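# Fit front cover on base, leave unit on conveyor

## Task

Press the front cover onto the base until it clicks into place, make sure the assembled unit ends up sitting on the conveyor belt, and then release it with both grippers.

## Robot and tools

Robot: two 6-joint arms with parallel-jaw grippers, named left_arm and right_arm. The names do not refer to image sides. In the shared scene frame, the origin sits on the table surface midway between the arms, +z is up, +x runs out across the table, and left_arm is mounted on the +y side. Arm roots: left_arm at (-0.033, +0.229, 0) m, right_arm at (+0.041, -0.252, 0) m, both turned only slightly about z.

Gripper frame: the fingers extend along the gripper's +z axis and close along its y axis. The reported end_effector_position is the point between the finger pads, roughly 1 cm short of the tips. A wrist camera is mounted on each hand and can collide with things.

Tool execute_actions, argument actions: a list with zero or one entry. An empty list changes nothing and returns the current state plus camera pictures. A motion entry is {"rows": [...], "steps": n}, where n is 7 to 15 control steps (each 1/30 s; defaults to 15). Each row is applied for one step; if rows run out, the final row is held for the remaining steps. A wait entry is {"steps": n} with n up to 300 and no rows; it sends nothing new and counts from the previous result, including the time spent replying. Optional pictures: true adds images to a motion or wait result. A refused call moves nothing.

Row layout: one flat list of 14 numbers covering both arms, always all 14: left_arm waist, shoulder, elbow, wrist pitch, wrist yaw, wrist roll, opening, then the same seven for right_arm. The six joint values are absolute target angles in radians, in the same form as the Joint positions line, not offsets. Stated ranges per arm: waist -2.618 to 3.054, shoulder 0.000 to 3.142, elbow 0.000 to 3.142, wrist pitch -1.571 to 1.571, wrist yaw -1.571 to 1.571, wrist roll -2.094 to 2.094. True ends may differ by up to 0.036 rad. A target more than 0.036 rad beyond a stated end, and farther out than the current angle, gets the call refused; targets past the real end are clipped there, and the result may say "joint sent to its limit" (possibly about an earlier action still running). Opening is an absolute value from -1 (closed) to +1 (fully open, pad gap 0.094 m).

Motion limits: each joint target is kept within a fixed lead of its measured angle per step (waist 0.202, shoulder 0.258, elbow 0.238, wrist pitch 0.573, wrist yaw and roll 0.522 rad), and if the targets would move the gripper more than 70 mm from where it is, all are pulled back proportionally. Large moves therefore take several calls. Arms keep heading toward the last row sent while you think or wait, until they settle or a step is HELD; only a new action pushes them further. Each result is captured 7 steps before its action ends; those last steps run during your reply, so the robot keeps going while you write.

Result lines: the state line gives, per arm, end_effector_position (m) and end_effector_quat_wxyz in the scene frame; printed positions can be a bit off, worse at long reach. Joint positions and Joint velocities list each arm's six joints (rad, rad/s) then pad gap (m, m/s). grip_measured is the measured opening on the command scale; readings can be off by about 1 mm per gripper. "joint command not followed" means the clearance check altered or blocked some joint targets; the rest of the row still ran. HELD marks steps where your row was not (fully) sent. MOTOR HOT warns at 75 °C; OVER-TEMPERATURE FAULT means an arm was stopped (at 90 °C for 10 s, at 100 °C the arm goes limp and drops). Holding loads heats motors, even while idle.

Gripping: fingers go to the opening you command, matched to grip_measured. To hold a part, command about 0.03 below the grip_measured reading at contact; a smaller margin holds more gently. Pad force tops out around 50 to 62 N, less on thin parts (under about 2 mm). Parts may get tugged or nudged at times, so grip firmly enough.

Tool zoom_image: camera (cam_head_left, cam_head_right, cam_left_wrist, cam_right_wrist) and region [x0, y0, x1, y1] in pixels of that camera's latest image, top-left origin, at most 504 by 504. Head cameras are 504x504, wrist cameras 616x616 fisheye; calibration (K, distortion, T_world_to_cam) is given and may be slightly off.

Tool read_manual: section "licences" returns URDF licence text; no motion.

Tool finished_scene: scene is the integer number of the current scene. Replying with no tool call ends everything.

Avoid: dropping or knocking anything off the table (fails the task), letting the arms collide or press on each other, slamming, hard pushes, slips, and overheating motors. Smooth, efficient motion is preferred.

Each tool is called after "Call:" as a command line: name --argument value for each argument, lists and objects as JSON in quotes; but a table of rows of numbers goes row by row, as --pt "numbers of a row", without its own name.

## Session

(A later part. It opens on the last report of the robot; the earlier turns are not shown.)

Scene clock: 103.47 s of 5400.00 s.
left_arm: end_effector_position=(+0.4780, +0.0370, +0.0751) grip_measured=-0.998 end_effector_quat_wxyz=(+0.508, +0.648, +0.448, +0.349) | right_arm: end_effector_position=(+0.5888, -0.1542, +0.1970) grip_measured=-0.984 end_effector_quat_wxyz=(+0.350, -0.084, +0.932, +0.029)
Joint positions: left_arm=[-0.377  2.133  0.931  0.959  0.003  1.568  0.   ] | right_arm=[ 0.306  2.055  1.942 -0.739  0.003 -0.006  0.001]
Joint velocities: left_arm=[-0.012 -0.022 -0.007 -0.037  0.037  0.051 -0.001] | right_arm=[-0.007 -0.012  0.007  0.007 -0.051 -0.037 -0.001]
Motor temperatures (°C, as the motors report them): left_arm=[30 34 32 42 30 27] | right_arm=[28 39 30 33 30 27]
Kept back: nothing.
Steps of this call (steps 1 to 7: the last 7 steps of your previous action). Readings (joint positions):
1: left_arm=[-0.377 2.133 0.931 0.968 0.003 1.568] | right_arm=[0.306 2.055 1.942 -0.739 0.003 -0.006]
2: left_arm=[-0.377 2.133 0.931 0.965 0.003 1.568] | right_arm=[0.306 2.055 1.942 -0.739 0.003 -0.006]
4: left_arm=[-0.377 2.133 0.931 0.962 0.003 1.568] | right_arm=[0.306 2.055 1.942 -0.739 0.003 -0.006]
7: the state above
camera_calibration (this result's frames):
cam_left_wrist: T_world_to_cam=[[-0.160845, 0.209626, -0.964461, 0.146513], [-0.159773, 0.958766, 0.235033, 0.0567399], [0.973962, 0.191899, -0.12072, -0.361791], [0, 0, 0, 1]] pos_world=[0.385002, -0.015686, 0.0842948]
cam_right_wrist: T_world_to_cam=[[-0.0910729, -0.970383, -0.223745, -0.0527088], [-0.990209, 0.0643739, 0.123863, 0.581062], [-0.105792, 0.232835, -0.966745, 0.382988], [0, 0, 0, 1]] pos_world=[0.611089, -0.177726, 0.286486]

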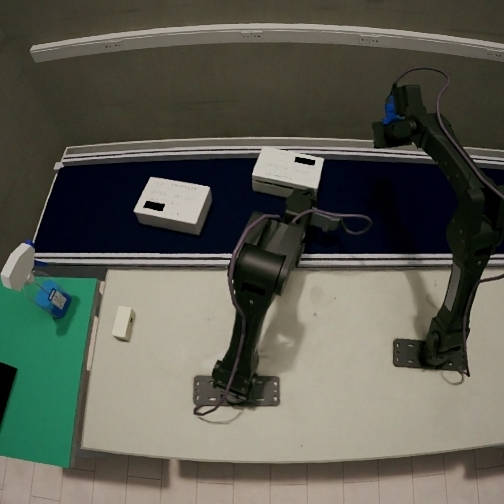

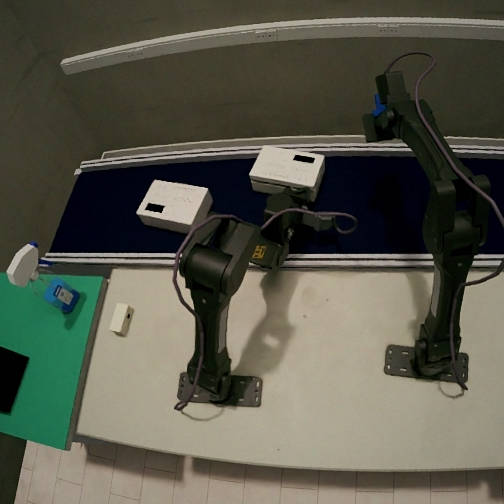

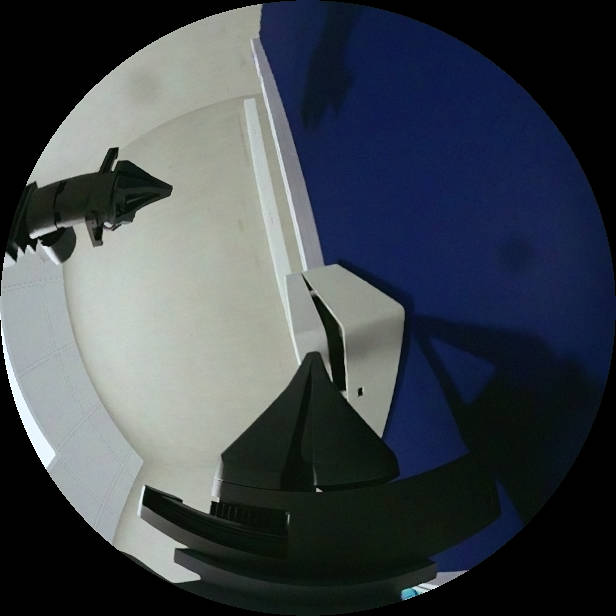

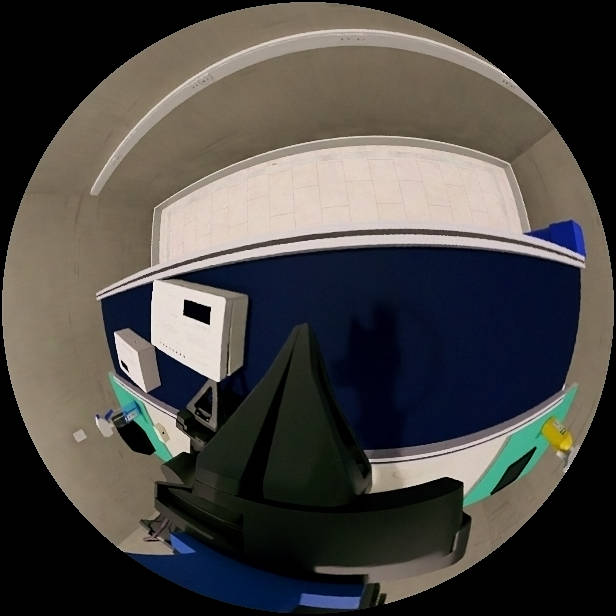

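Call:
execute_actions --actions '[{"rows":[[-0.355,2.205,1.08,0.89,0,1.57,-1,0.3,2.05,1.95,-0.75,0,0,-1]]}]'

Call:
execute_actions --actions '[{"rows":[[-0.34,2.255,1.19,0.84,0,1.57,-1,0.3,2.05,1.95,-0.75,0,0,-1]]}]'

Call:
execute_actions --actions '[]'

Scene clock: 103.97 s of 5400.00 s.
left_arm: end_effector_position=(+0.5062, +0.0331, +0.0823) grip_measured=-0.998 end_effector_quat_wxyz=(+0.514, +0.639, +0.447, +0.357) | right_arm: end_effector_position=(+0.5888, -0.1542, +0.1970) grip_measured=-0.984 end_effector_quat_wxyz=(+0.350, -0.084, +0.932, +0.029)
Joint positions: left_arm=[-0.365  2.193  1.057  0.918  0.005  1.568  0.   ] | right_arm=[ 0.306  2.055  1.942 -0.739  0.003 -0.006  0.001]
Joint velocities: left_arm=[-0.007 -0.027 -0.002 -0.081  0.037  0.037 -0.001] | right_arm=[-0.012 -0.012 -0.012 -0.095  0.051 -0.066  0.   ]
Motor temperatures (°C, as the motors report them): left_arm=[30 34 32 42 30 27] | right_arm=[28 39 30 33 30 27]
Steps of this call (steps 1 to 7: the robot went on to your last target; steps 8 to 15: the first 8 steps of this action). Readings (joint positions):
8: left_arm=[-0.376 2.141 0.949 0.947 0.004 1.568] | right_arm=[0.306 2.055 1.942 -0.739 0.003 -0.006]
9: left_arm=[-0.376 2.162 0.987 0.934 0.005 1.568] | right_arm=[0.306 2.055 1.942 -0.739 0.003 -0.006]
11: left_arm=[-0.372 2.190 1.043 0.924 0.005 1.568] | right_arm=[0.306 2.055 1.942 -0.739 0.003 -0.006]
15: the state above

Scene clock: 104.47 s of 5400.00 s.
left_arm: end_effector_position=(+0.5263, +0.0298, +0.0852) grip_measured=-0.998 end_effector_quat_wxyz=(+0.517, +0.637, +0.446, +0.359) | right_arm: end_effector_position=(+0.5888, -0.1542, +0.1970) grip_measured=-0.984 end_effector_quat_wxyz=(+0.350, -0.084, +0.932, +0.029)
Joint positions: left_arm=[-0.357  2.239  1.154  0.874  0.011  1.568  0.   ] | right_arm=[ 0.306  2.055  1.942 -0.739  0.003 -0.006  0.001]
Joint velocities: left_arm=[ 0.007 -0.002 -0.007  0.022  0.037 -0.037 -0.   ] | right_arm=[-0.002  0.002  0.012 -0.022  0.007 -0.037 -0.001]
Motor temperatures (°C, as the motors report them): left_arm=[30 34 32 42 30 27] | right_arm=[28 39 30 33 30 27]
Steps of this call (steps 1 to 7: the last 7 steps of your previous action; steps 8 to 15: the first 8 steps of this action). Readings (joint positions):
8: left_arm=[-0.364 2.200 1.073 0.906 0.007 1.568] | right_arm=[0.306 2.055 1.942 -0.739 0.003 -0.006]
9: left_arm=[-0.363 2.217 1.107 0.893 0.007 1.568] | right_arm=[0.306 2.055 1.942 -0.739 0.003 -0.006]
11: left_arm=[-0.359 2.239 1.153 0.880 0.009 1.568] | right_arm=[0.306 2.055 1.942 -0.739 0.003 -0.006]
15: the state above

Scene clock: 104.70 s of 5400.00 s.
left_arm: end_effector_position=(+0.5263, +0.0298, +0.0852) grip_measured=-0.998 end_effector_quat_wxyz=(+0.517, +0.637, +0.446, +0.359) | right_arm: end_effector_position=(+0.5888, -0.1542, +0.1970) grip_measured=-0.984 end_effector_quat_wxyz=(+0.350, -0.084, +0.932, +0.029)
Joint positions: left_arm=[-0.357  2.239  1.154  0.874  0.011  1.568  0.   ] | right_arm=[ 0.306  2.055  1.942 -0.739  0.003 -0.006  0.001]
Joint velocities: left_arm=[-0.002  0.007 -0.012  0.007 -0.037  0.037 -0.001] | right_arm=[ 0.007 -0.002 -0.002 -0.051 -0.037 -0.066 -0.001]
Motor temperatures (°C, as the motors report them): left_arm=[30 34 32 42 30 27] | right_arm=[28 39 30 33 30 27]
Kept back: nothing.
Steps of this call (steps 1 to 7: the last 7 steps of your previous action). Readings (joint positions):
1: left_arm=[-0.357 2.239 1.154 0.874 0.011 1.568] | right_arm=[0.306 2.055 1.942 -0.739 0.003 -0.006]
2: left_arm=[-0.357 2.239 1.154 0.874 0.011 1.568] | right_arm=[0.306 2.055 1.942 -0.739 0.003 -0.006]
4: left_arm=[-0.357 2.239 1.154 0.874 0.011 1.568] | right_arm=[0.306 2.055 1.942 -0.739 0.003 -0.006]
7: the state above
camera_calibration (this result's frames):
cam_left_wrist: T_world_to_cam=[[-0.134359, 0.195394, -0.971478, 0.152617], [-0.177701, 0.959724, 0.217607, 0.0799146], [0.974869, 0.20187, -0.0942257, -0.409261], [0, 0, 0, 1]] pos_world=[0.433682, -0.0238992, 0.0923115]
cam_right_wrist: T_world_to_cam=[[-0.0910729, -0.970383, -0.223745, -0.0527088], [-0.990209, 0.0643739, 0.123863, 0.581062], [-0.105792, 0.232835, -0.966745, 0.382988], [0, 0, 0, 1]] pos_world=[0.611089, -0.177726, 0.286486]

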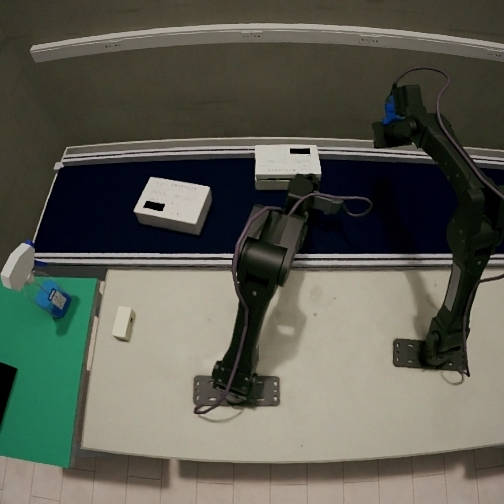

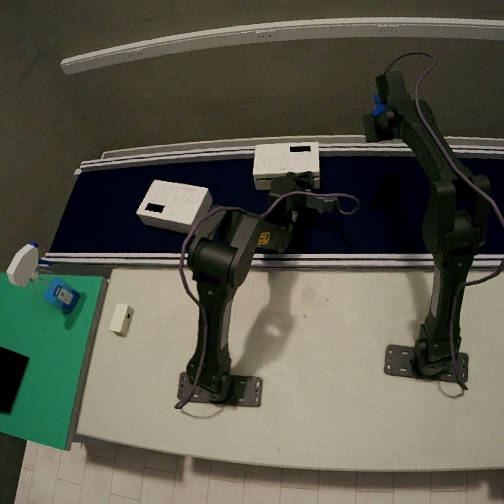

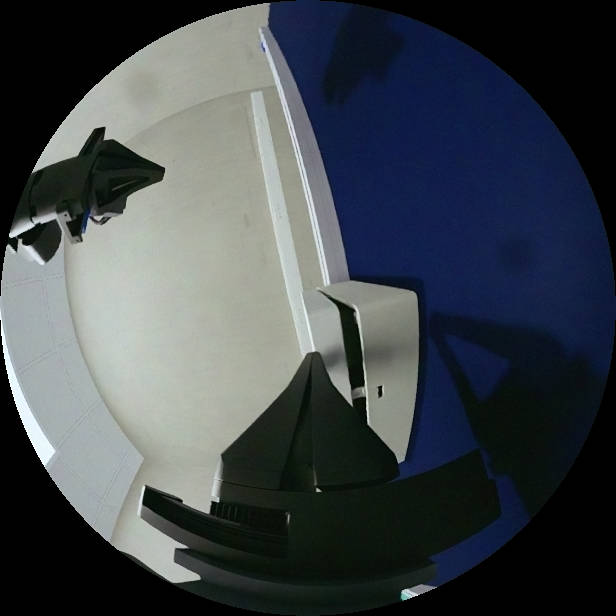

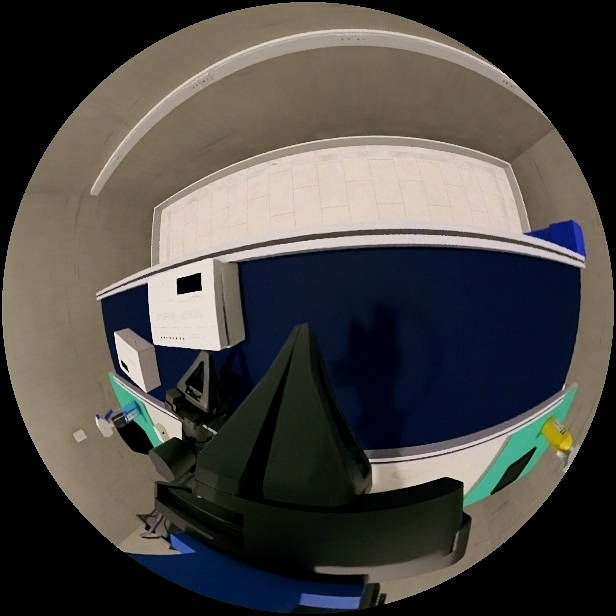

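Call:
execute_actions --actions '[{"rows":[[-0.33,2.34,1.27,0.84,0,1.57,-1,0.3,2.05,1.95,-0.75,0,0,-1]]}]'

Call:
execute_actions --actions '[{"steps":10}]' --pictures true

Call:
zoom_image --camera "cam_left_wrist" --region '[280,260,440,470]'

Scene clock: 105.20 s of 5400.00 s.
left_arm: end_effector_position=(+0.5471, +0.0179, +0.1223) grip_measured=-0.998 end_effector_quat_wxyz=(+0.563, +0.608, +0.413, +0.379) | right_arm: end_effector_position=(+0.5888, -0.1542, +0.1970) grip_measured=-0.984 end_effector_quat_wxyz=(+0.350, -0.084, +0.932, +0.029)
Joint positions: left_arm=[-0.355  2.276  1.253  0.944  0.043  1.57   0.   ] | right_arm=[ 0.306  2.055  1.942 -0.739  0.003 -0.006  0.001]
Joint velocities: left_arm=[ 0.046  0.081  0.125  0.154 -0.051 -0.037 -0.001] | right_arm=[-0.002 -0.022  0.002  0.007  0.037 -0.022  0.   ]
Motor temperatures (°C, as the motors report them): left_arm=[30 34 32 41 30 27] | right_arm=[28 39 30 33 30 27]
Steps of this call (steps 1 to 7: the robot went on to your last target; steps 8 to 15: the first 8 steps of this action). Readings (joint positions):
8: left_arm=[-0.357 2.247 1.164 0.874 0.012 1.569] | right_arm=[0.306 2.055 1.942 -0.739 0.003 -0.006]
9: left_arm=[-0.357 2.250 1.168 0.890 0.021 1.569] | right_arm=[0.306 2.055 1.942 -0.739 0.003 -0.006]
11: left_arm=[-0.359 2.257 1.193 0.918 0.041 1.570] | right_arm=[0.306 2.055 1.942 -0.739 0.003 -0.006]
15: the state above

Scene clock: 105.53 s of 5400.00 s.
left_arm: end_effector_position=(+0.5483, +0.0187, +0.1236) grip_measured=-0.998 end_effector_quat_wxyz=(+0.567, +0.604, +0.410, +0.382) | right_arm: end_effector_position=(+0.5888, -0.1542, +0.1970) grip_measured=-0.984 end_effector_quat_wxyz=(+0.350, -0.084, +0.932, +0.029)
Joint positions: left_arm=[-0.353  2.283  1.256  0.961  0.043  1.57   0.   ] | right_arm=[ 0.306  2.055  1.942 -0.739  0.003 -0.006  0.001]
Joint velocities: left_arm=[-0.007 -0.002  0.002  0.007 -0.007 -0.022  0.   ] | right_arm=[ 0.002 -0.012 -0.007 -0.022 -0.037 -0.066 -0.   ]
Motor temperatures (°C, as the motors report them): left_arm=[30 34 32 41 30 27] | right_arm=[28 39 30 33 30 27]
Kept back: nothing.
Steps of this call (steps 1 to 7: the last 7 steps of your previous action; steps 8 to 10: the robot went on to your last target). Readings (joint positions):
1: left_arm=[-0.354 2.278 1.256 0.948 0.043 1.570] | right_arm=[0.306 2.055 1.942 -0.739 0.003 -0.006]
2: left_arm=[-0.353 2.280 1.256 0.952 0.043 1.570] | right_arm=[0.306 2.055 1.942 -0.739 0.003 -0.006]
4: left_arm=[-0.353 2.281 1.256 0.957 0.043 1.570] | right_arm=[0.306 2.055 1.942 -0.739 0.003 -0.006]
8: left_arm=[-0.353 2.283 1.256 0.960 0.043 1.570] | right_arm=[0.306 2.055 1.942 -0.739 0.003 -0.006]
10: the state above
camera_calibration (this result's frames):
cam_left_wrist: T_world_to_cam=[[0.00383984, 0.147539, -0.989049, 0.122328], [-0.175763, 0.973758, 0.144576, 0.09381], [0.984425, 0.173283, 0.029671, -0.444952], [0, 0, 0, 1]] pos_world=[0.454041, -0.0322938, 0.120628]
cam_right_wrist: T_world_to_cam=[[-0.0910729, -0.970383, -0.223745, -0.0527088], [-0.990209, 0.0643739, 0.123863, 0.581062], [-0.105792, 0.232835, -0.966745, 0.382988], [0, 0, 0, 1]] pos_world=[0.611089, -0.177726, 0.286486]

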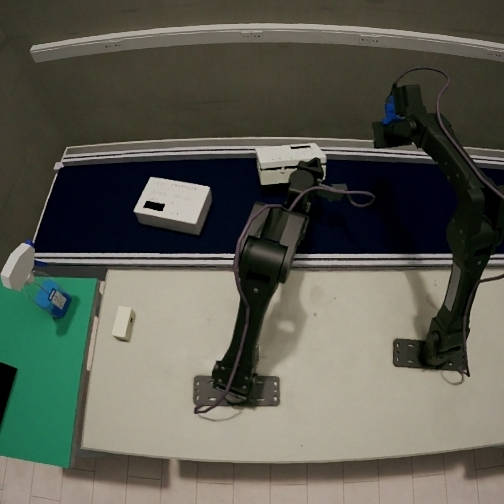

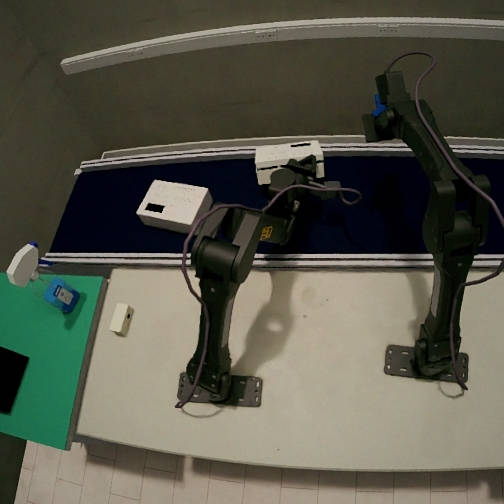

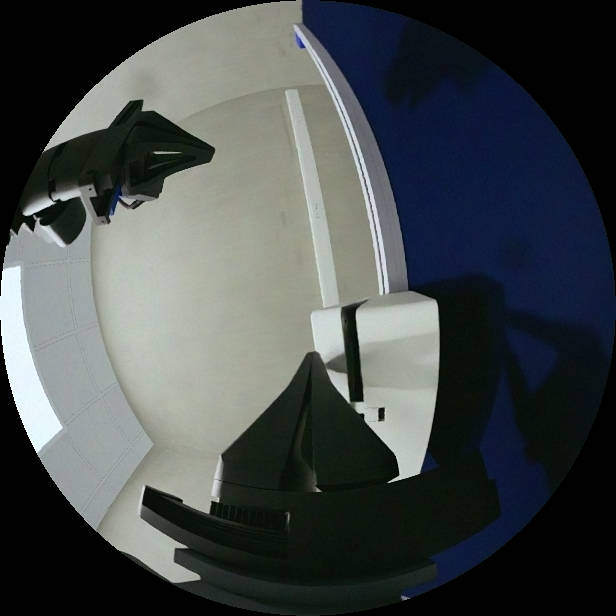

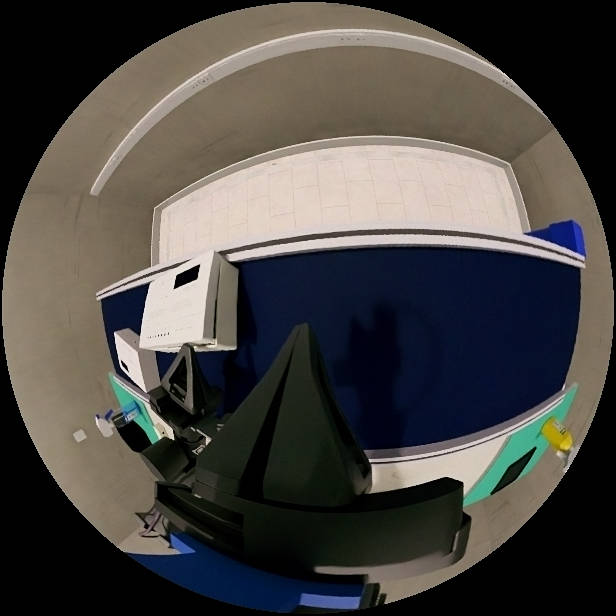

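Region (280, 260, 440, 470) of cam_left_wrist's 616x616 image, scaled by 2.400, with more detail than that image has; it fills the left 384 columns of this view, and the rest is white.

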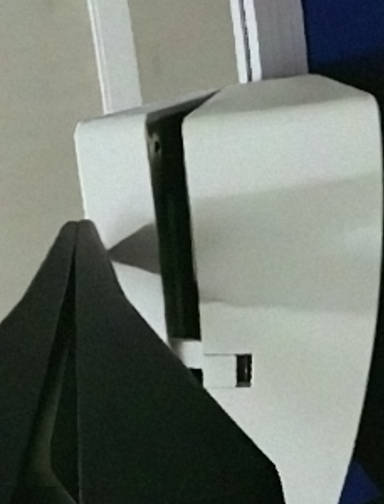

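Call:
execute_actions --actions '[{"rows":[[-0.35,2.265,1.22,0.9,0,1.57,-1,0.3,2.15,2.02,-0.6,0,0,-1],[-0.35,2.265,1.22,0.9,0,1.57,-1,0.3,2.15,2.02,-0.6,0,0,-1],[-0.35,2.265,1.22,0.9,0,1.57,-1,0.3,2.15,2.02,-0.6,0,0,-1],[-0.35,2.25,1.17,0.88,0,1.57,-1,0.3,2.15,2.02,-0.6,0,0,-1],[-0.35,2.25,1.17,0.88,0,1.57,-1,0.3,2.15,2.02,-0.6,0,0,-1],[-0.35,2.25,1.17,0.88,0,1.57,-1,0.3,2.15,2.02,-0.6,0,0,-1],[-0.35,2.22,1.12,0.87,0,1.57,-1,0.3,2.15,2.02,-0.6,0,0,-1]]}]'

Call:
execute_actions --actions '[{"rows":[[-0.2,1.92,0.6,1.13,0,1.57,-1,0.3,2.15,2.02,-0.6,0,0,-1]]}]'

Call:
execute_actions --actions '[{"rows":[[-0.05,1.92,0.6,1.13,0.25,1.57,-1,0.7,2.2,2.02,-0.6,0,0,-1]]}]'

Call:
execute_actions --actions '[{"rows":[[-0.05,1.92,0.6,1.13,0.25,1.57,-1,0.7,2.29,2.02,-0.6,0,0,-1]]}]'

Call:
execute_actions --actions '[]'

Scene clock: 106.57 s of 5400.00 s.
left_arm: end_effector_position=(+0.5302, +0.0253, +0.1045) grip_measured=-0.998 end_effector_quat_wxyz=(+0.545, +0.622, +0.425, +0.368) | right_arm: end_effector_position=(+0.6226, -0.1482, +0.1814) grip_measured=-0.984 end_effector_quat_wxyz=(+0.376, -0.083, +0.922, +0.031)
Joint positions: left_arm=[-0.354  2.242  1.165  0.942  0.04   1.571  0.   ] | right_arm=[ 0.306  2.157  1.998 -0.639  0.003 -0.006  0.001]
Joint velocities: left_arm=[-0.017 -0.212 -0.564 -0.286 -0.022  0.037 -0.   ] | right_arm=[ 0.012  0.164 -0.002 -0.022 -0.066 -0.022  0.001]
Motor temperatures (°C, as the motors report them): left_arm=[30 34 32 41 30 27] | right_arm=[28 39 31 33 30 27]
Steps of this call (steps 1 to 23: the robot went on to your last target; steps 24 to 31: the first 8 steps of this action). Readings (joint positions):
24: left_arm=[-0.353 2.280 1.254 0.964 0.043 1.571] | right_arm=[0.306 2.066 1.953 -0.736 0.003 -0.006]
25: left_arm=[-0.353 2.275 1.248 0.963 0.042 1.571] | right_arm=[0.306 2.084 1.974 -0.715 0.003 -0.006]
27: left_arm=[-0.353 2.268 1.235 0.962 0.041 1.571] | right_arm=[0.306 2.119 1.997 -0.664 0.003 -0.006]
31: the state above

Scene clock: 107.07 s of 5400.00 s.
left_arm: end_effector_position=(+0.4526, +0.1425, +0.1210) grip_measured=-0.998 end_effector_quat_wxyz=(+0.505, +0.580, +0.483, +0.419) | right_arm: end_effector_position=(+0.6256, -0.1477, +0.1806) grip_measured=-0.984 end_effector_quat_wxyz=(+0.380, -0.083, +0.921, +0.031)
Joint positions: left_arm=[-0.193  1.918  0.684  1.094  0.006  1.571  0.   ] | right_arm=[ 0.306  2.163  1.998 -0.623  0.003 -0.006  0.001]
Joint velocities: left_arm=[ 0.403 -0.481 -1.36   0.637 -0.198  0.007 -0.001] | right_arm=[ 0.007 -0.017 -0.002 -0.007 -0.007 -0.007  0.001]
Motor temperatures (°C, as the motors report them): left_arm=[30 34 32 41 30 27] | right_arm=[28 39 31 33 30 27]
Steps of this call (steps 1 to 7: the last 7 steps of your previous action; steps 8 to 15: the first 8 steps of this action). Readings (joint positions):
8: left_arm=[-0.348 2.223 1.110 0.905 0.022 1.571] | right_arm=[0.306 2.163 1.998 -0.627 0.003 -0.006]
9: left_arm=[-0.337 2.189 1.061 0.924 0.022 1.571] | right_arm=[0.306 2.163 1.998 -0.626 0.003 -0.006]
11: left_arm=[-0.294 2.099 0.952 0.964 0.022 1.571] | right_arm=[0.306 2.163 1.998 -0.624 0.003 -0.006]
15: the state above

Scene clock: 107.57 s of 5400.00 s.
left_arm: end_effector_position=(+0.4379, +0.1860, +0.1011) grip_measured=-0.998 end_effector_quat_wxyz=(+0.506, +0.589, +0.492, +0.394) | right_arm: end_effector_position=(+0.5907, -0.0217, +0.1638) grip_measured=-0.984 end_effector_quat_wxyz=(+0.363, -0.184, +0.911, +0.065)
Joint positions: left_arm=[-0.04   1.917  0.607  1.129  0.188  1.571  0.   ] | right_arm=[ 0.53   2.193  1.998 -0.62   0.015 -0.006  0.001]
Joint velocities: left_arm=[-0.027  0.002 -0.012  0.022  0.315 -0.037 -0.   ] | right_arm=[ 1.17   0.115  0.007 -0.037 -0.007 -0.022  0.   ]
Motor temperatures (°C, as the motors report them): left_arm=[30 34 32 41 30 27] | right_arm=[28 39 31 33 30 27]
Steps of this call (steps 1 to 7: the last 7 steps of your previous action; steps 8 to 15: the first 8 steps of this action). Readings (joint positions):
8: left_arm=[-0.176 1.917 0.607 1.121 0.041 1.571] | right_arm=[0.315 2.164 1.998 -0.623 0.007 -0.006]
9: left_arm=[-0.148 1.917 0.607 1.122 0.090 1.571] | right_arm=[0.328 2.166 1.998 -0.621 0.013 -0.006]
11: left_arm=[-0.081 1.917 0.607 1.125 0.142 1.571] | right_arm=[0.380 2.174 1.998 -0.620 0.015 -0.006]
15: the state above

Scene clock: 108.07 s of 5400.00 s.
left_arm: end_effector_position=(+0.4359, +0.1768, +0.1019) grip_measured=-0.998 end_effector_quat_wxyz=(+0.519, +0.599, +0.478, +0.379) | right_arm: end_effector_position=(+0.5480, +0.0752, +0.1089) grip_measured=-0.984 end_effector_quat_wxyz=(+0.318, -0.269, +0.904, +0.097)
Joint positions: left_arm=[-0.042  1.917  0.607  1.13   0.236  1.571  0.   ] | right_arm=[ 0.699  2.301  2.01  -0.603 -0.01  -0.006  0.001]
Joint velocities: left_arm=[-0.012  0.007  0.012  0.022  0.022 -0.007 -0.001] | right_arm=[-0.193  0.227 -0.037 -0.081  0.066 -0.022 -0.001]
Motor temperatures (°C, as the motors report them): left_arm=[30 34 32 41 30 27] | right_arm=[28 39 31 33 30 27]
Steps of this call (steps 1 to 7: the last 7 steps of your previous action; steps 8 to 15: the first 8 steps of this action). Readings (joint positions):
8: left_arm=[-0.042 1.917 0.607 1.130 0.230 1.571] | right_arm=[0.758 2.214 2.001 -0.618 -0.014 -0.006]
9: left_arm=[-0.042 1.917 0.607 1.130 0.231 1.571] | right_arm=[0.756 2.224 2.008 -0.612 -0.015 -0.006]
11: left_arm=[-0.042 1.917 0.607 1.130 0.234 1.571] | right_arm=[0.739 2.250 2.010 -0.602 -0.015 -0.006]
15: the state above

Scene clock: 108.30 s of 5400.00 s.
left_arm: end_effector_position=(+0.4358, +0.1766, +0.1019) grip_measured=-0.998 end_effector_quat_wxyz=(+0.519, +0.599, +0.478, +0.379) | right_arm: end_effector_position=(+0.5501, +0.0718, +0.1036) grip_measured=-0.984 end_effector_quat_wxyz=(+0.314, -0.266, +0.906, +0.094)
Joint positions: left_arm=[-0.042  1.917  0.607  1.13   0.237  1.571  0.   ] | right_arm=[ 0.693  2.31   2.01  -0.603 -0.008 -0.006  0.001]
Joint velocities: left_arm=[ 0.002 -0.012 -0.007  0.022  0.007  0.022  0.   ] | right_arm=[-0.032 -0.007 -0.002 -0.095  0.007 -0.051 -0.   ]
Motor temperatures (°C, as the motors report them): left_arm=[30 34 32 41 30 27] | right_arm=[28 39 31 33 30 27]
Kept back: nothing.
Steps of this call (steps 1 to 7: the last 7 steps of your previous action). Readings (joint positions):
1: left_arm=[-0.042 1.917 0.607 1.130 0.236 1.571] | right_arm=[0.694 2.307 2.010 -0.605 -0.008 -0.006]
2: left_arm=[-0.042 1.917 0.607 1.130 0.236 1.571] | right_arm=[0.691 2.310 2.010 -0.604 -0.009 -0.006]
4: left_arm=[-0.042 1.917 0.607 1.130 0.237 1.571] | right_arm=[0.691 2.310 2.010 -0.603 -0.008 -0.006]
7: the state above
camera_calibration (this result's frames):
cam_left_wrist: T_world_to_cam=[[-0.127907, 0.13772, -0.982178, 0.136461], [-0.271237, 0.947701, 0.168208, -0.0327473], [0.953976, 0.287918, -0.0838627, -0.356324], [0, 0, 0, 1]] pos_world=[0.348496, 0.114833, 0.109655]
cam_right_wrist: T_world_to_cam=[[0.277534, -0.935652, -0.218014, -0.0636186], [-0.932277, -0.317098, 0.174095, 0.530079], [-0.232025, 0.154932, -0.960292, 0.310339], [0, 0, 0, 1]] pos_world=[0.583842, 0.0604807, 0.191862]

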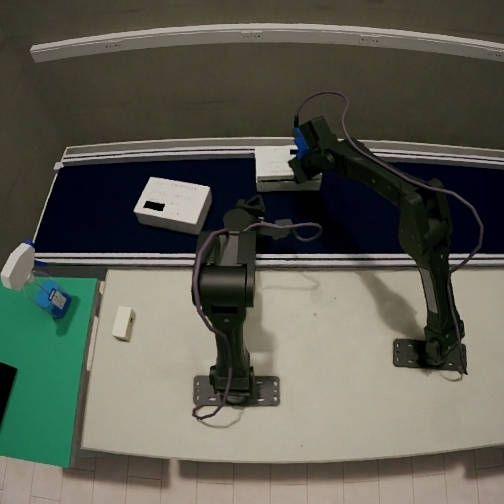

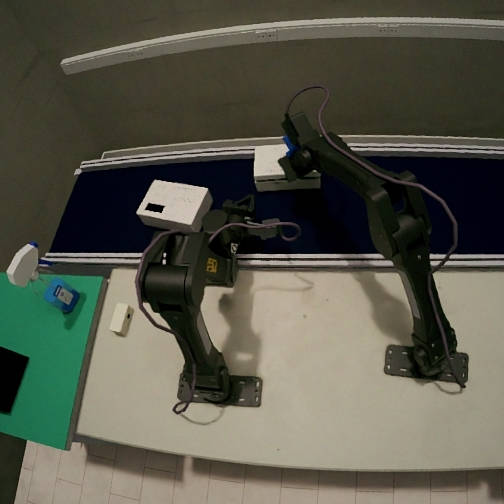

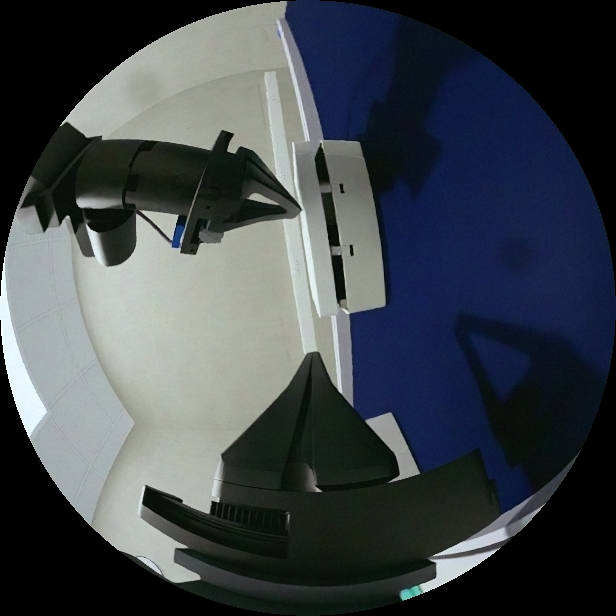

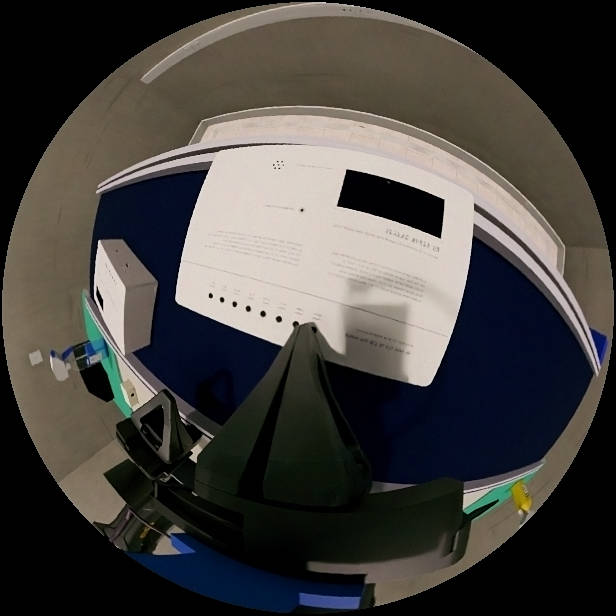

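Call:
execute_actions --actions '[{"rows":[[-0.05,1.92,0.6,1.13,0.25,1.57,-1,0.71,2.52,2.02,-0.6,0,0,-1]]}]'

Call:
execute_actions --actions '[{"steps":15}]' --pictures true

Call:
zoom_image --camera "cam_left_wrist" --region '[260,130,420,330]'

Scene clock: 108.83 s of 5400.00 s.
left_arm: end_effector_position=(+0.4358, +0.1765, +0.1019) grip_measured=-0.998 end_effector_quat_wxyz=(+0.519, +0.599, +0.478, +0.379) | right_arm: end_effector_position=(+0.5718, +0.0855, +0.0965) grip_measured=-0.984 end_effector_quat_wxyz=(+0.347, -0.263, +0.894, +0.103)
Joint positions: left_arm=[-0.042  1.917  0.607  1.13   0.238  1.571  0.   ] | right_arm=[ 0.693  2.376  2.05  -0.504 -0.008 -0.006  0.001]
Joint velocities: left_arm=[-0.002  0.007  0.012 -0.007 -0.081 -0.066 -0.001] | right_arm=[ 0.007  0.076  0.002  0.256  0.037 -0.037 -0.001]
Motor temperatures (°C, as the motors report them): left_arm=[30 34 32 41 30 27] | right_arm=[28 39 31 33 30 27]
Steps of this call (steps 1 to 8: the robot went on to your last target; steps 9 to 16: the first 8 steps of this action). Readings (joint positions):
9: left_arm=[-0.042 1.917 0.607 1.130 0.238 1.571] | right_arm=[0.693 2.322 2.013 -0.602 -0.008 -0.006]
10: left_arm=[-0.042 1.917 0.607 1.130 0.238 1.571] | right_arm=[0.693 2.333 2.024 -0.587 -0.008 -0.006]
12: left_arm=[-0.042 1.917 0.607 1.130 0.238 1.571] | right_arm=[0.693 2.355 2.039 -0.553 -0.008 -0.006]
16: the state above

Scene clock: 109.33 s of 5400.00 s.
left_arm: end_effector_position=(+0.4358, +0.1765, +0.1019) grip_measured=-0.998 end_effector_quat_wxyz=(+0.519, +0.599, +0.478, +0.379) | right_arm: end_effector_position=(+0.5792, +0.0902, +0.0963) grip_measured=-0.984 end_effector_quat_wxyz=(+0.363, -0.261, +0.888, +0.107)
Joint positions: left_arm=[-0.042  1.917  0.607  1.13   0.238  1.571  0.   ] | right_arm=[ 0.693  2.39   2.05  -0.454 -0.008 -0.006  0.001]
Joint velocities: left_arm=[ 0.007 -0.007 -0.012 -0.022 -0.022  0.066 -0.   ] | right_arm=[-0.027  0.002 -0.007  0.066  0.066  0.007  0.   ]
Motor temperatures (°C, as the motors report them): left_arm=[30 34 32 41 30 27] | right_arm=[28 39 31 33 30 27]
Kept back: nothing.
Steps of this call (steps 1 to 7: the last 7 steps of your previous action; steps 8 to 15: the robot went on to your last target). Readings (joint positions):
1: left_arm=[-0.042 1.917 0.607 1.130 0.238 1.571] | right_arm=[0.693 2.378 2.050 -0.496 -0.008 -0.006]
2: left_arm=[-0.042 1.917 0.607 1.130 0.238 1.571] | right_arm=[0.693 2.380 2.050 -0.489 -0.008 -0.006]
4: left_arm=[-0.042 1.917 0.607 1.130 0.238 1.571] | right_arm=[0.693 2.383 2.050 -0.478 -0.008 -0.006]
8: left_arm=[-0.042 1.917 0.607 1.130 0.238 1.571] | right_arm=[0.693 2.388 2.050 -0.465 -0.008 -0.006]
15: the state above
camera_calibration (this result's frames):
cam_left_wrist: T_world_to_cam=[[-0.127857, 0.137701, -0.982187, 0.136453], [-0.270881, 0.947814, 0.168144, -0.0328588], [0.954084, 0.287554, -0.0838841, -0.356269], [0, 0, 0, 1]] pos_world=[0.348456, 0.114801, 0.109663]
cam_right_wrist: T_world_to_cam=[[0.298708, -0.922308, -0.245197, -0.0669851], [-0.943429, -0.324127, 0.069883, 0.581396], [-0.143929, 0.210452, -0.966951, 0.251841], [0, 0, 0, 1]] pos_world=[0.604762, 0.0736645, 0.186464]

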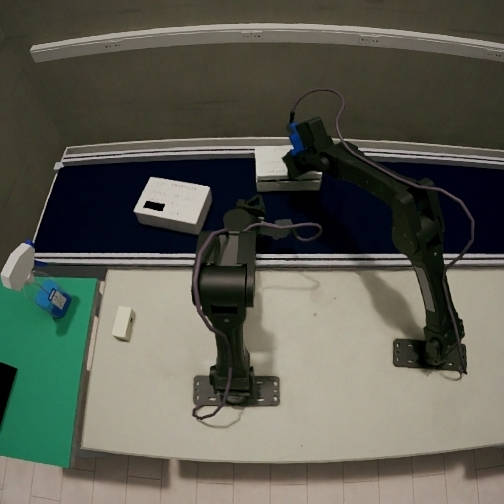

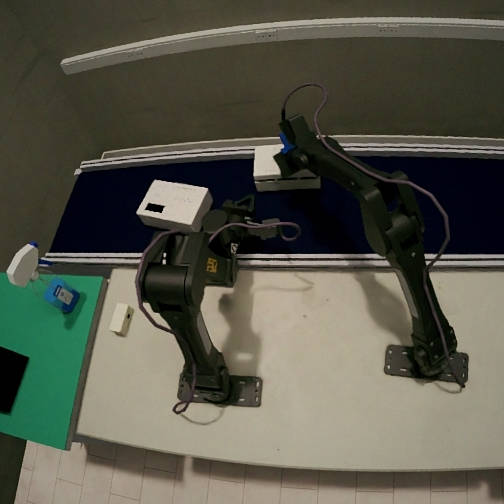

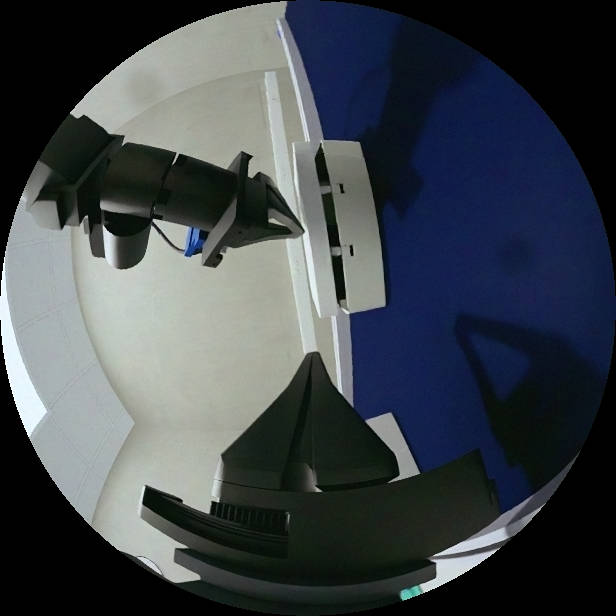

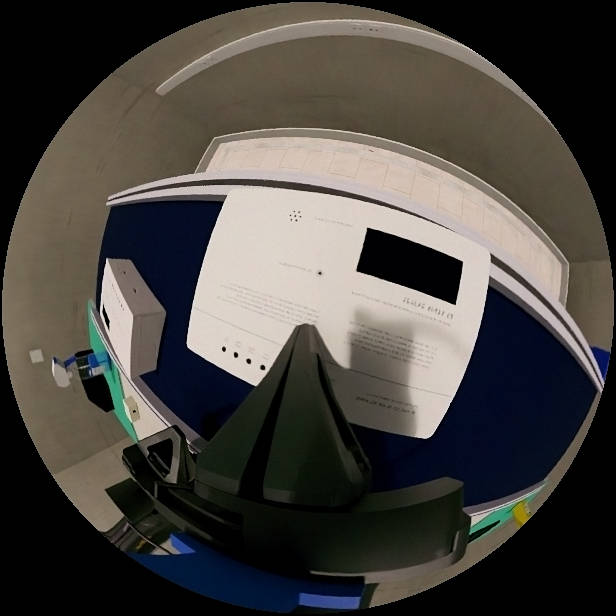

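Region (260, 130, 420, 330) of cam_left_wrist's 616x616 image, scaled by 2.520, with more detail than that image has; it fills the left 403 columns of this view, and the rest is white.

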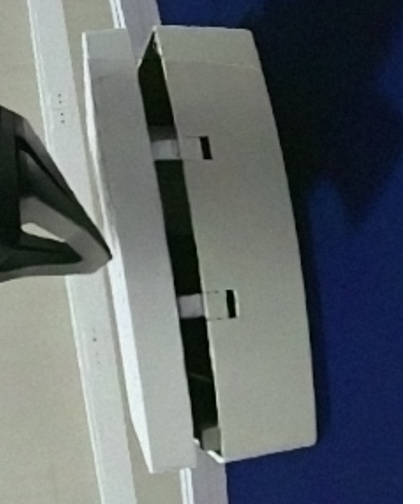

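Call:
execute_actions --actions '[{"rows":[[-0.05,1.92,0.6,1.13,0.25,1.57,-1,0.71,2.25,2.02,-0.6,0,0,-1]],"steps":10}]'

Call:
execute_actions --actions '[{"rows":[[-0.05,1.92,0.6,1.13,0.25,1.57,-1,0.71,2.28,2.03,-0.68,0,0,-1]]}]'

Call:
execute_actions --actions '[{"rows":[[-0.05,1.92,0.6,1.13,0.25,1.57,-1,0.71,2.36,2.02,-0.74,0,0,-1],[-0.05,1.92,0.6,1.13,0.25,1.57,-1,0.71,2.4,2.0,-0.78,0,0,-1],[-0.05,1.92,0.6,1.13,0.25,1.57,-1,0.71,2.45,1.98,-0.82,0,0,-1],[-0.05,1.92,0.6,1.13,0.25,1.57,-1,0.71,2.52,1.96,-0.88,0,0,-1]]}]'

Call:
execute_actions --actions '[{"steps":12}]' --pictures true

Scene clock: 110.07 s of 5400.00 s.
left_arm: end_effector_position=(+0.4358, +0.1765, +0.1019) grip_measured=-0.998 end_effector_quat_wxyz=(+0.519, +0.599, +0.478, +0.379) | right_arm: end_effector_position=(+0.5653, +0.0830, +0.1064) grip_measured=-0.984 end_effector_quat_wxyz=(+0.348, -0.264, +0.894, +0.103)
Joint positions: left_arm=[-0.042  1.917  0.607  1.13   0.238  1.571  0.   ] | right_arm=[ 0.695  2.337  2.02  -0.512 -0.007 -0.006  0.001]
Joint velocities: left_arm=[-0.002 -0.002  0.007 -0.007 -0.007  0.007 -0.   ] | right_arm=[ 0.051 -0.579 -0.212 -0.828  0.022  0.022  0.   ]
Motor temperatures (°C, as the motors report them): left_arm=[30 34 32 41 30 27] | right_arm=[28 39 31 33 30 27]
Steps of this call (steps 1 to 15: the robot went on to your last target; steps 16 to 19: nothing new was sent; steps 20 to 22: the first 3 steps of this action). Readings (joint positions):
20: left_arm=[-0.042 1.917 0.607 1.130 0.238 1.571] | right_arm=[0.694 2.376 2.045 -0.452 -0.007 -0.006]
21: left_arm=[-0.042 1.917 0.607 1.130 0.238 1.571] | right_arm=[0.694 2.357 2.031 -0.481 -0.007 -0.006]
22: the state above

Scene clock: 110.57 s of 5400.00 s.
left_arm: end_effector_position=(+0.4358, +0.1765, +0.1019) grip_measured=-0.998 end_effector_quat_wxyz=(+0.519, +0.599, +0.478, +0.379) | right_arm: end_effector_position=(+0.5396, +0.0732, +0.1164) grip_measured=-0.984 end_effector_quat_wxyz=(+0.308, -0.272, +0.907, +0.094)
Joint positions: left_arm=[-0.042  1.917  0.607  1.13   0.238  1.571  0.   ] | right_arm=[ 0.705  2.28   2.017 -0.652 -0.007 -0.006  0.001]
Joint velocities: left_arm=[ 0.007  0.017  0.007 -0.051 -0.007 -0.081  0.   ] | right_arm=[-0.027  0.032  0.002 -0.168 -0.037 -0.081  0.001]
Motor temperatures (°C, as the motors report them): left_arm=[30 34 32 42 30 27] | right_arm=[28 39 31 33 30 27]
Steps of this call (steps 1 to 7: the last 7 steps of your previous action; steps 8 to 15: the first 8 steps of this action). Readings (joint positions):
8: left_arm=[-0.042 1.917 0.607 1.130 0.238 1.571] | right_arm=[0.705 2.265 2.017 -0.571 -0.007 -0.006]
9: left_arm=[-0.042 1.917 0.607 1.130 0.238 1.571] | right_arm=[0.705 2.265 2.017 -0.588 -0.007 -0.006]
11: left_arm=[-0.042 1.917 0.607 1.130 0.238 1.571] | right_arm=[0.705 2.270 2.017 -0.619 -0.007 -0.006]
15: the state above

Scene clock: 111.07 s of 5400.00 s.
left_arm: end_effector_position=(+0.4358, +0.1765, +0.1019) grip_measured=-0.998 end_effector_quat_wxyz=(+0.519, +0.599, +0.478, +0.379) | right_arm: end_effector_position=(+0.5339, +0.0723, +0.0842) grip_measured=-0.984 end_effector_quat_wxyz=(+0.272, -0.277, +0.918, +0.087)
Joint positions: left_arm=[-0.042  1.917  0.607  1.13   0.238  1.571  0.   ] | right_arm=[ 0.706  2.335  2.027 -0.684 -0.016 -0.006  0.001]
Joint velocities: left_arm=[-0.012 -0.012  0.002  0.022 -0.066 -0.081  0.   ] | right_arm=[ 0.032 -0.002  0.095  0.037  0.066  0.022 -0.001]
Motor temperatures (°C, as the motors report them): left_arm=[30 34 32 42 30 27] | right_arm=[28 39 31 33 30 27]
Steps of this call (steps 1 to 7: the last 7 steps of your previous action; steps 8 to 15: the first 8 steps of this action). Readings (joint positions):
8: left_arm=[-0.042 1.917 0.607 1.130 0.238 1.571] | right_arm=[0.705 2.288 2.018 -0.671 -0.007 -0.006]
9: left_arm=[-0.042 1.917 0.607 1.130 0.238 1.571] | right_arm=[0.705 2.298 2.018 -0.675 -0.007 -0.006]
11: left_arm=[-0.042 1.917 0.607 1.130 0.238 1.571] | right_arm=[0.705 2.311 2.024 -0.677 -0.010 -0.006]
15: the state above

Scene clock: 111.47 s of 5400.00 s.
left_arm: end_effector_position=(+0.4358, +0.1765, +0.1019) grip_measured=-0.998 end_effector_quat_wxyz=(+0.519, +0.599, +0.478, +0.379) | right_arm: end_effector_position=(+0.5323, +0.0730, +0.0832) grip_measured=-0.984 end_effector_quat_wxyz=(+0.269, -0.278, +0.918, +0.089)
Joint positions: left_arm=[-0.042  1.917  0.607  1.13   0.238  1.571  0.   ] | right_arm=[ 0.707  2.336  2.028 -0.689 -0.021 -0.006  0.001]
Joint velocities: left_arm=[-0.002 -0.012  0.002  0.022 -0.051 -0.022 -0.   ] | right_arm=[-0.007 -0.007 -0.007  0.022  0.037  0.007 -0.   ]
Motor temperatures (°C, as the motors report them): left_arm=[30 34 32 42 30 27] | right_arm=[28 39 31 33 30 27]
Kept back: nothing.
Steps of this call (steps 1 to 7: the last 7 steps of your previous action; steps 8 to 12: the robot went on to your last target). Readings (joint positions):
1: left_arm=[-0.042 1.917 0.607 1.130 0.238 1.571] | right_arm=[0.707 2.336 2.028 -0.684 -0.017 -0.006]
2: left_arm=[-0.042 1.917 0.607 1.130 0.238 1.571] | right_arm=[0.707 2.336 2.028 -0.686 -0.018 -0.006]
4: left_arm=[-0.042 1.917 0.607 1.130 0.238 1.571] | right_arm=[0.707 2.336 2.028 -0.687 -0.020 -0.006]
8: left_arm=[-0.042 1.917 0.607 1.130 0.238 1.571] | right_arm=[0.707 2.336 2.028 -0.689 -0.021 -0.006]
12: the state above
camera_calibration (this result's frames):
cam_left_wrist: T_world_to_cam=[[-0.127857, 0.137701, -0.982187, 0.136453], [-0.270881, 0.947814, 0.168144, -0.0328588], [0.954084, 0.287554, -0.0838841, -0.356269], [0, 0, 0, 1]] pos_world=[0.348456, 0.114801, 0.109663]
cam_right_wrist: T_world_to_cam=[[0.279685, -0.938466, -0.202629, -0.0642573], [-0.90649, -0.327655, 0.266305, 0.496816], [-0.31631, 0.1092, -0.94235, 0.333131], [0, 0, 0, 1]] pos_world=[0.573703, 0.0661029, 0.168601]

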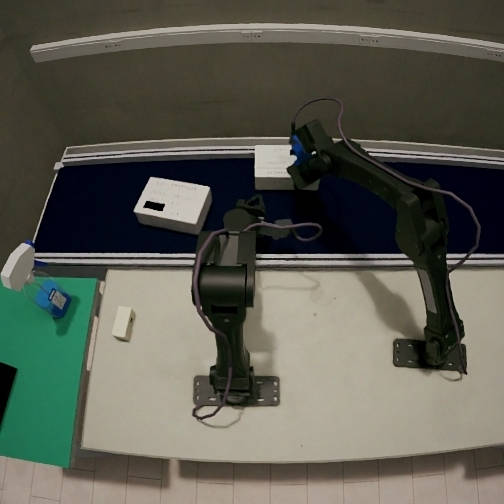

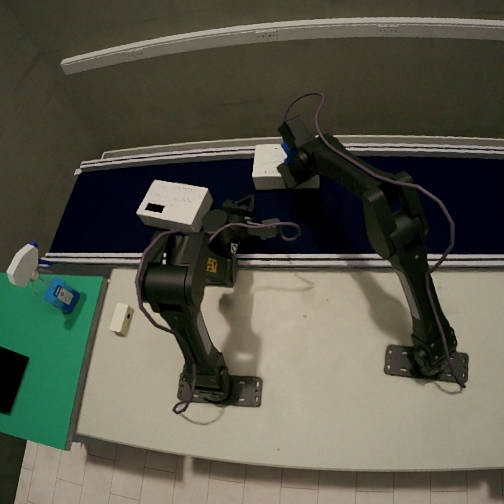

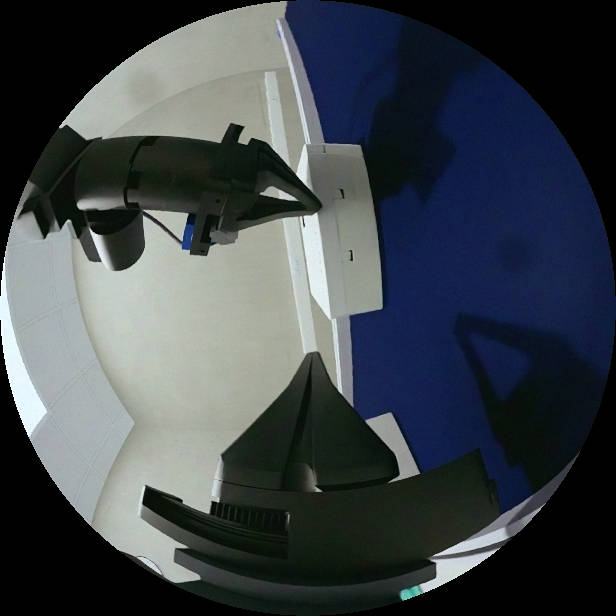

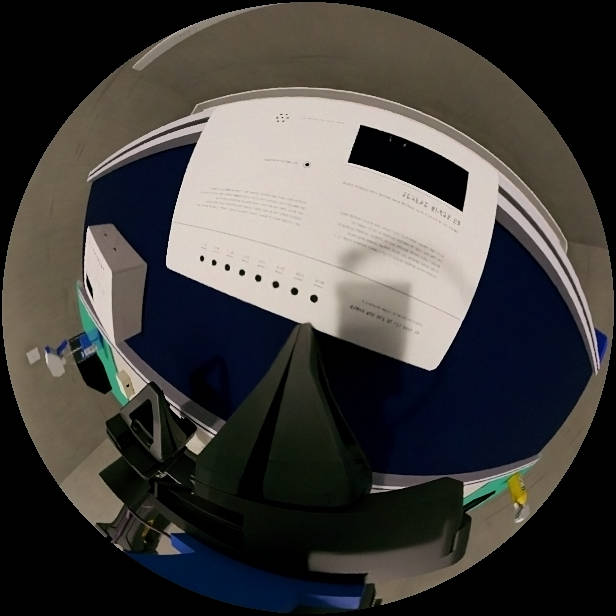

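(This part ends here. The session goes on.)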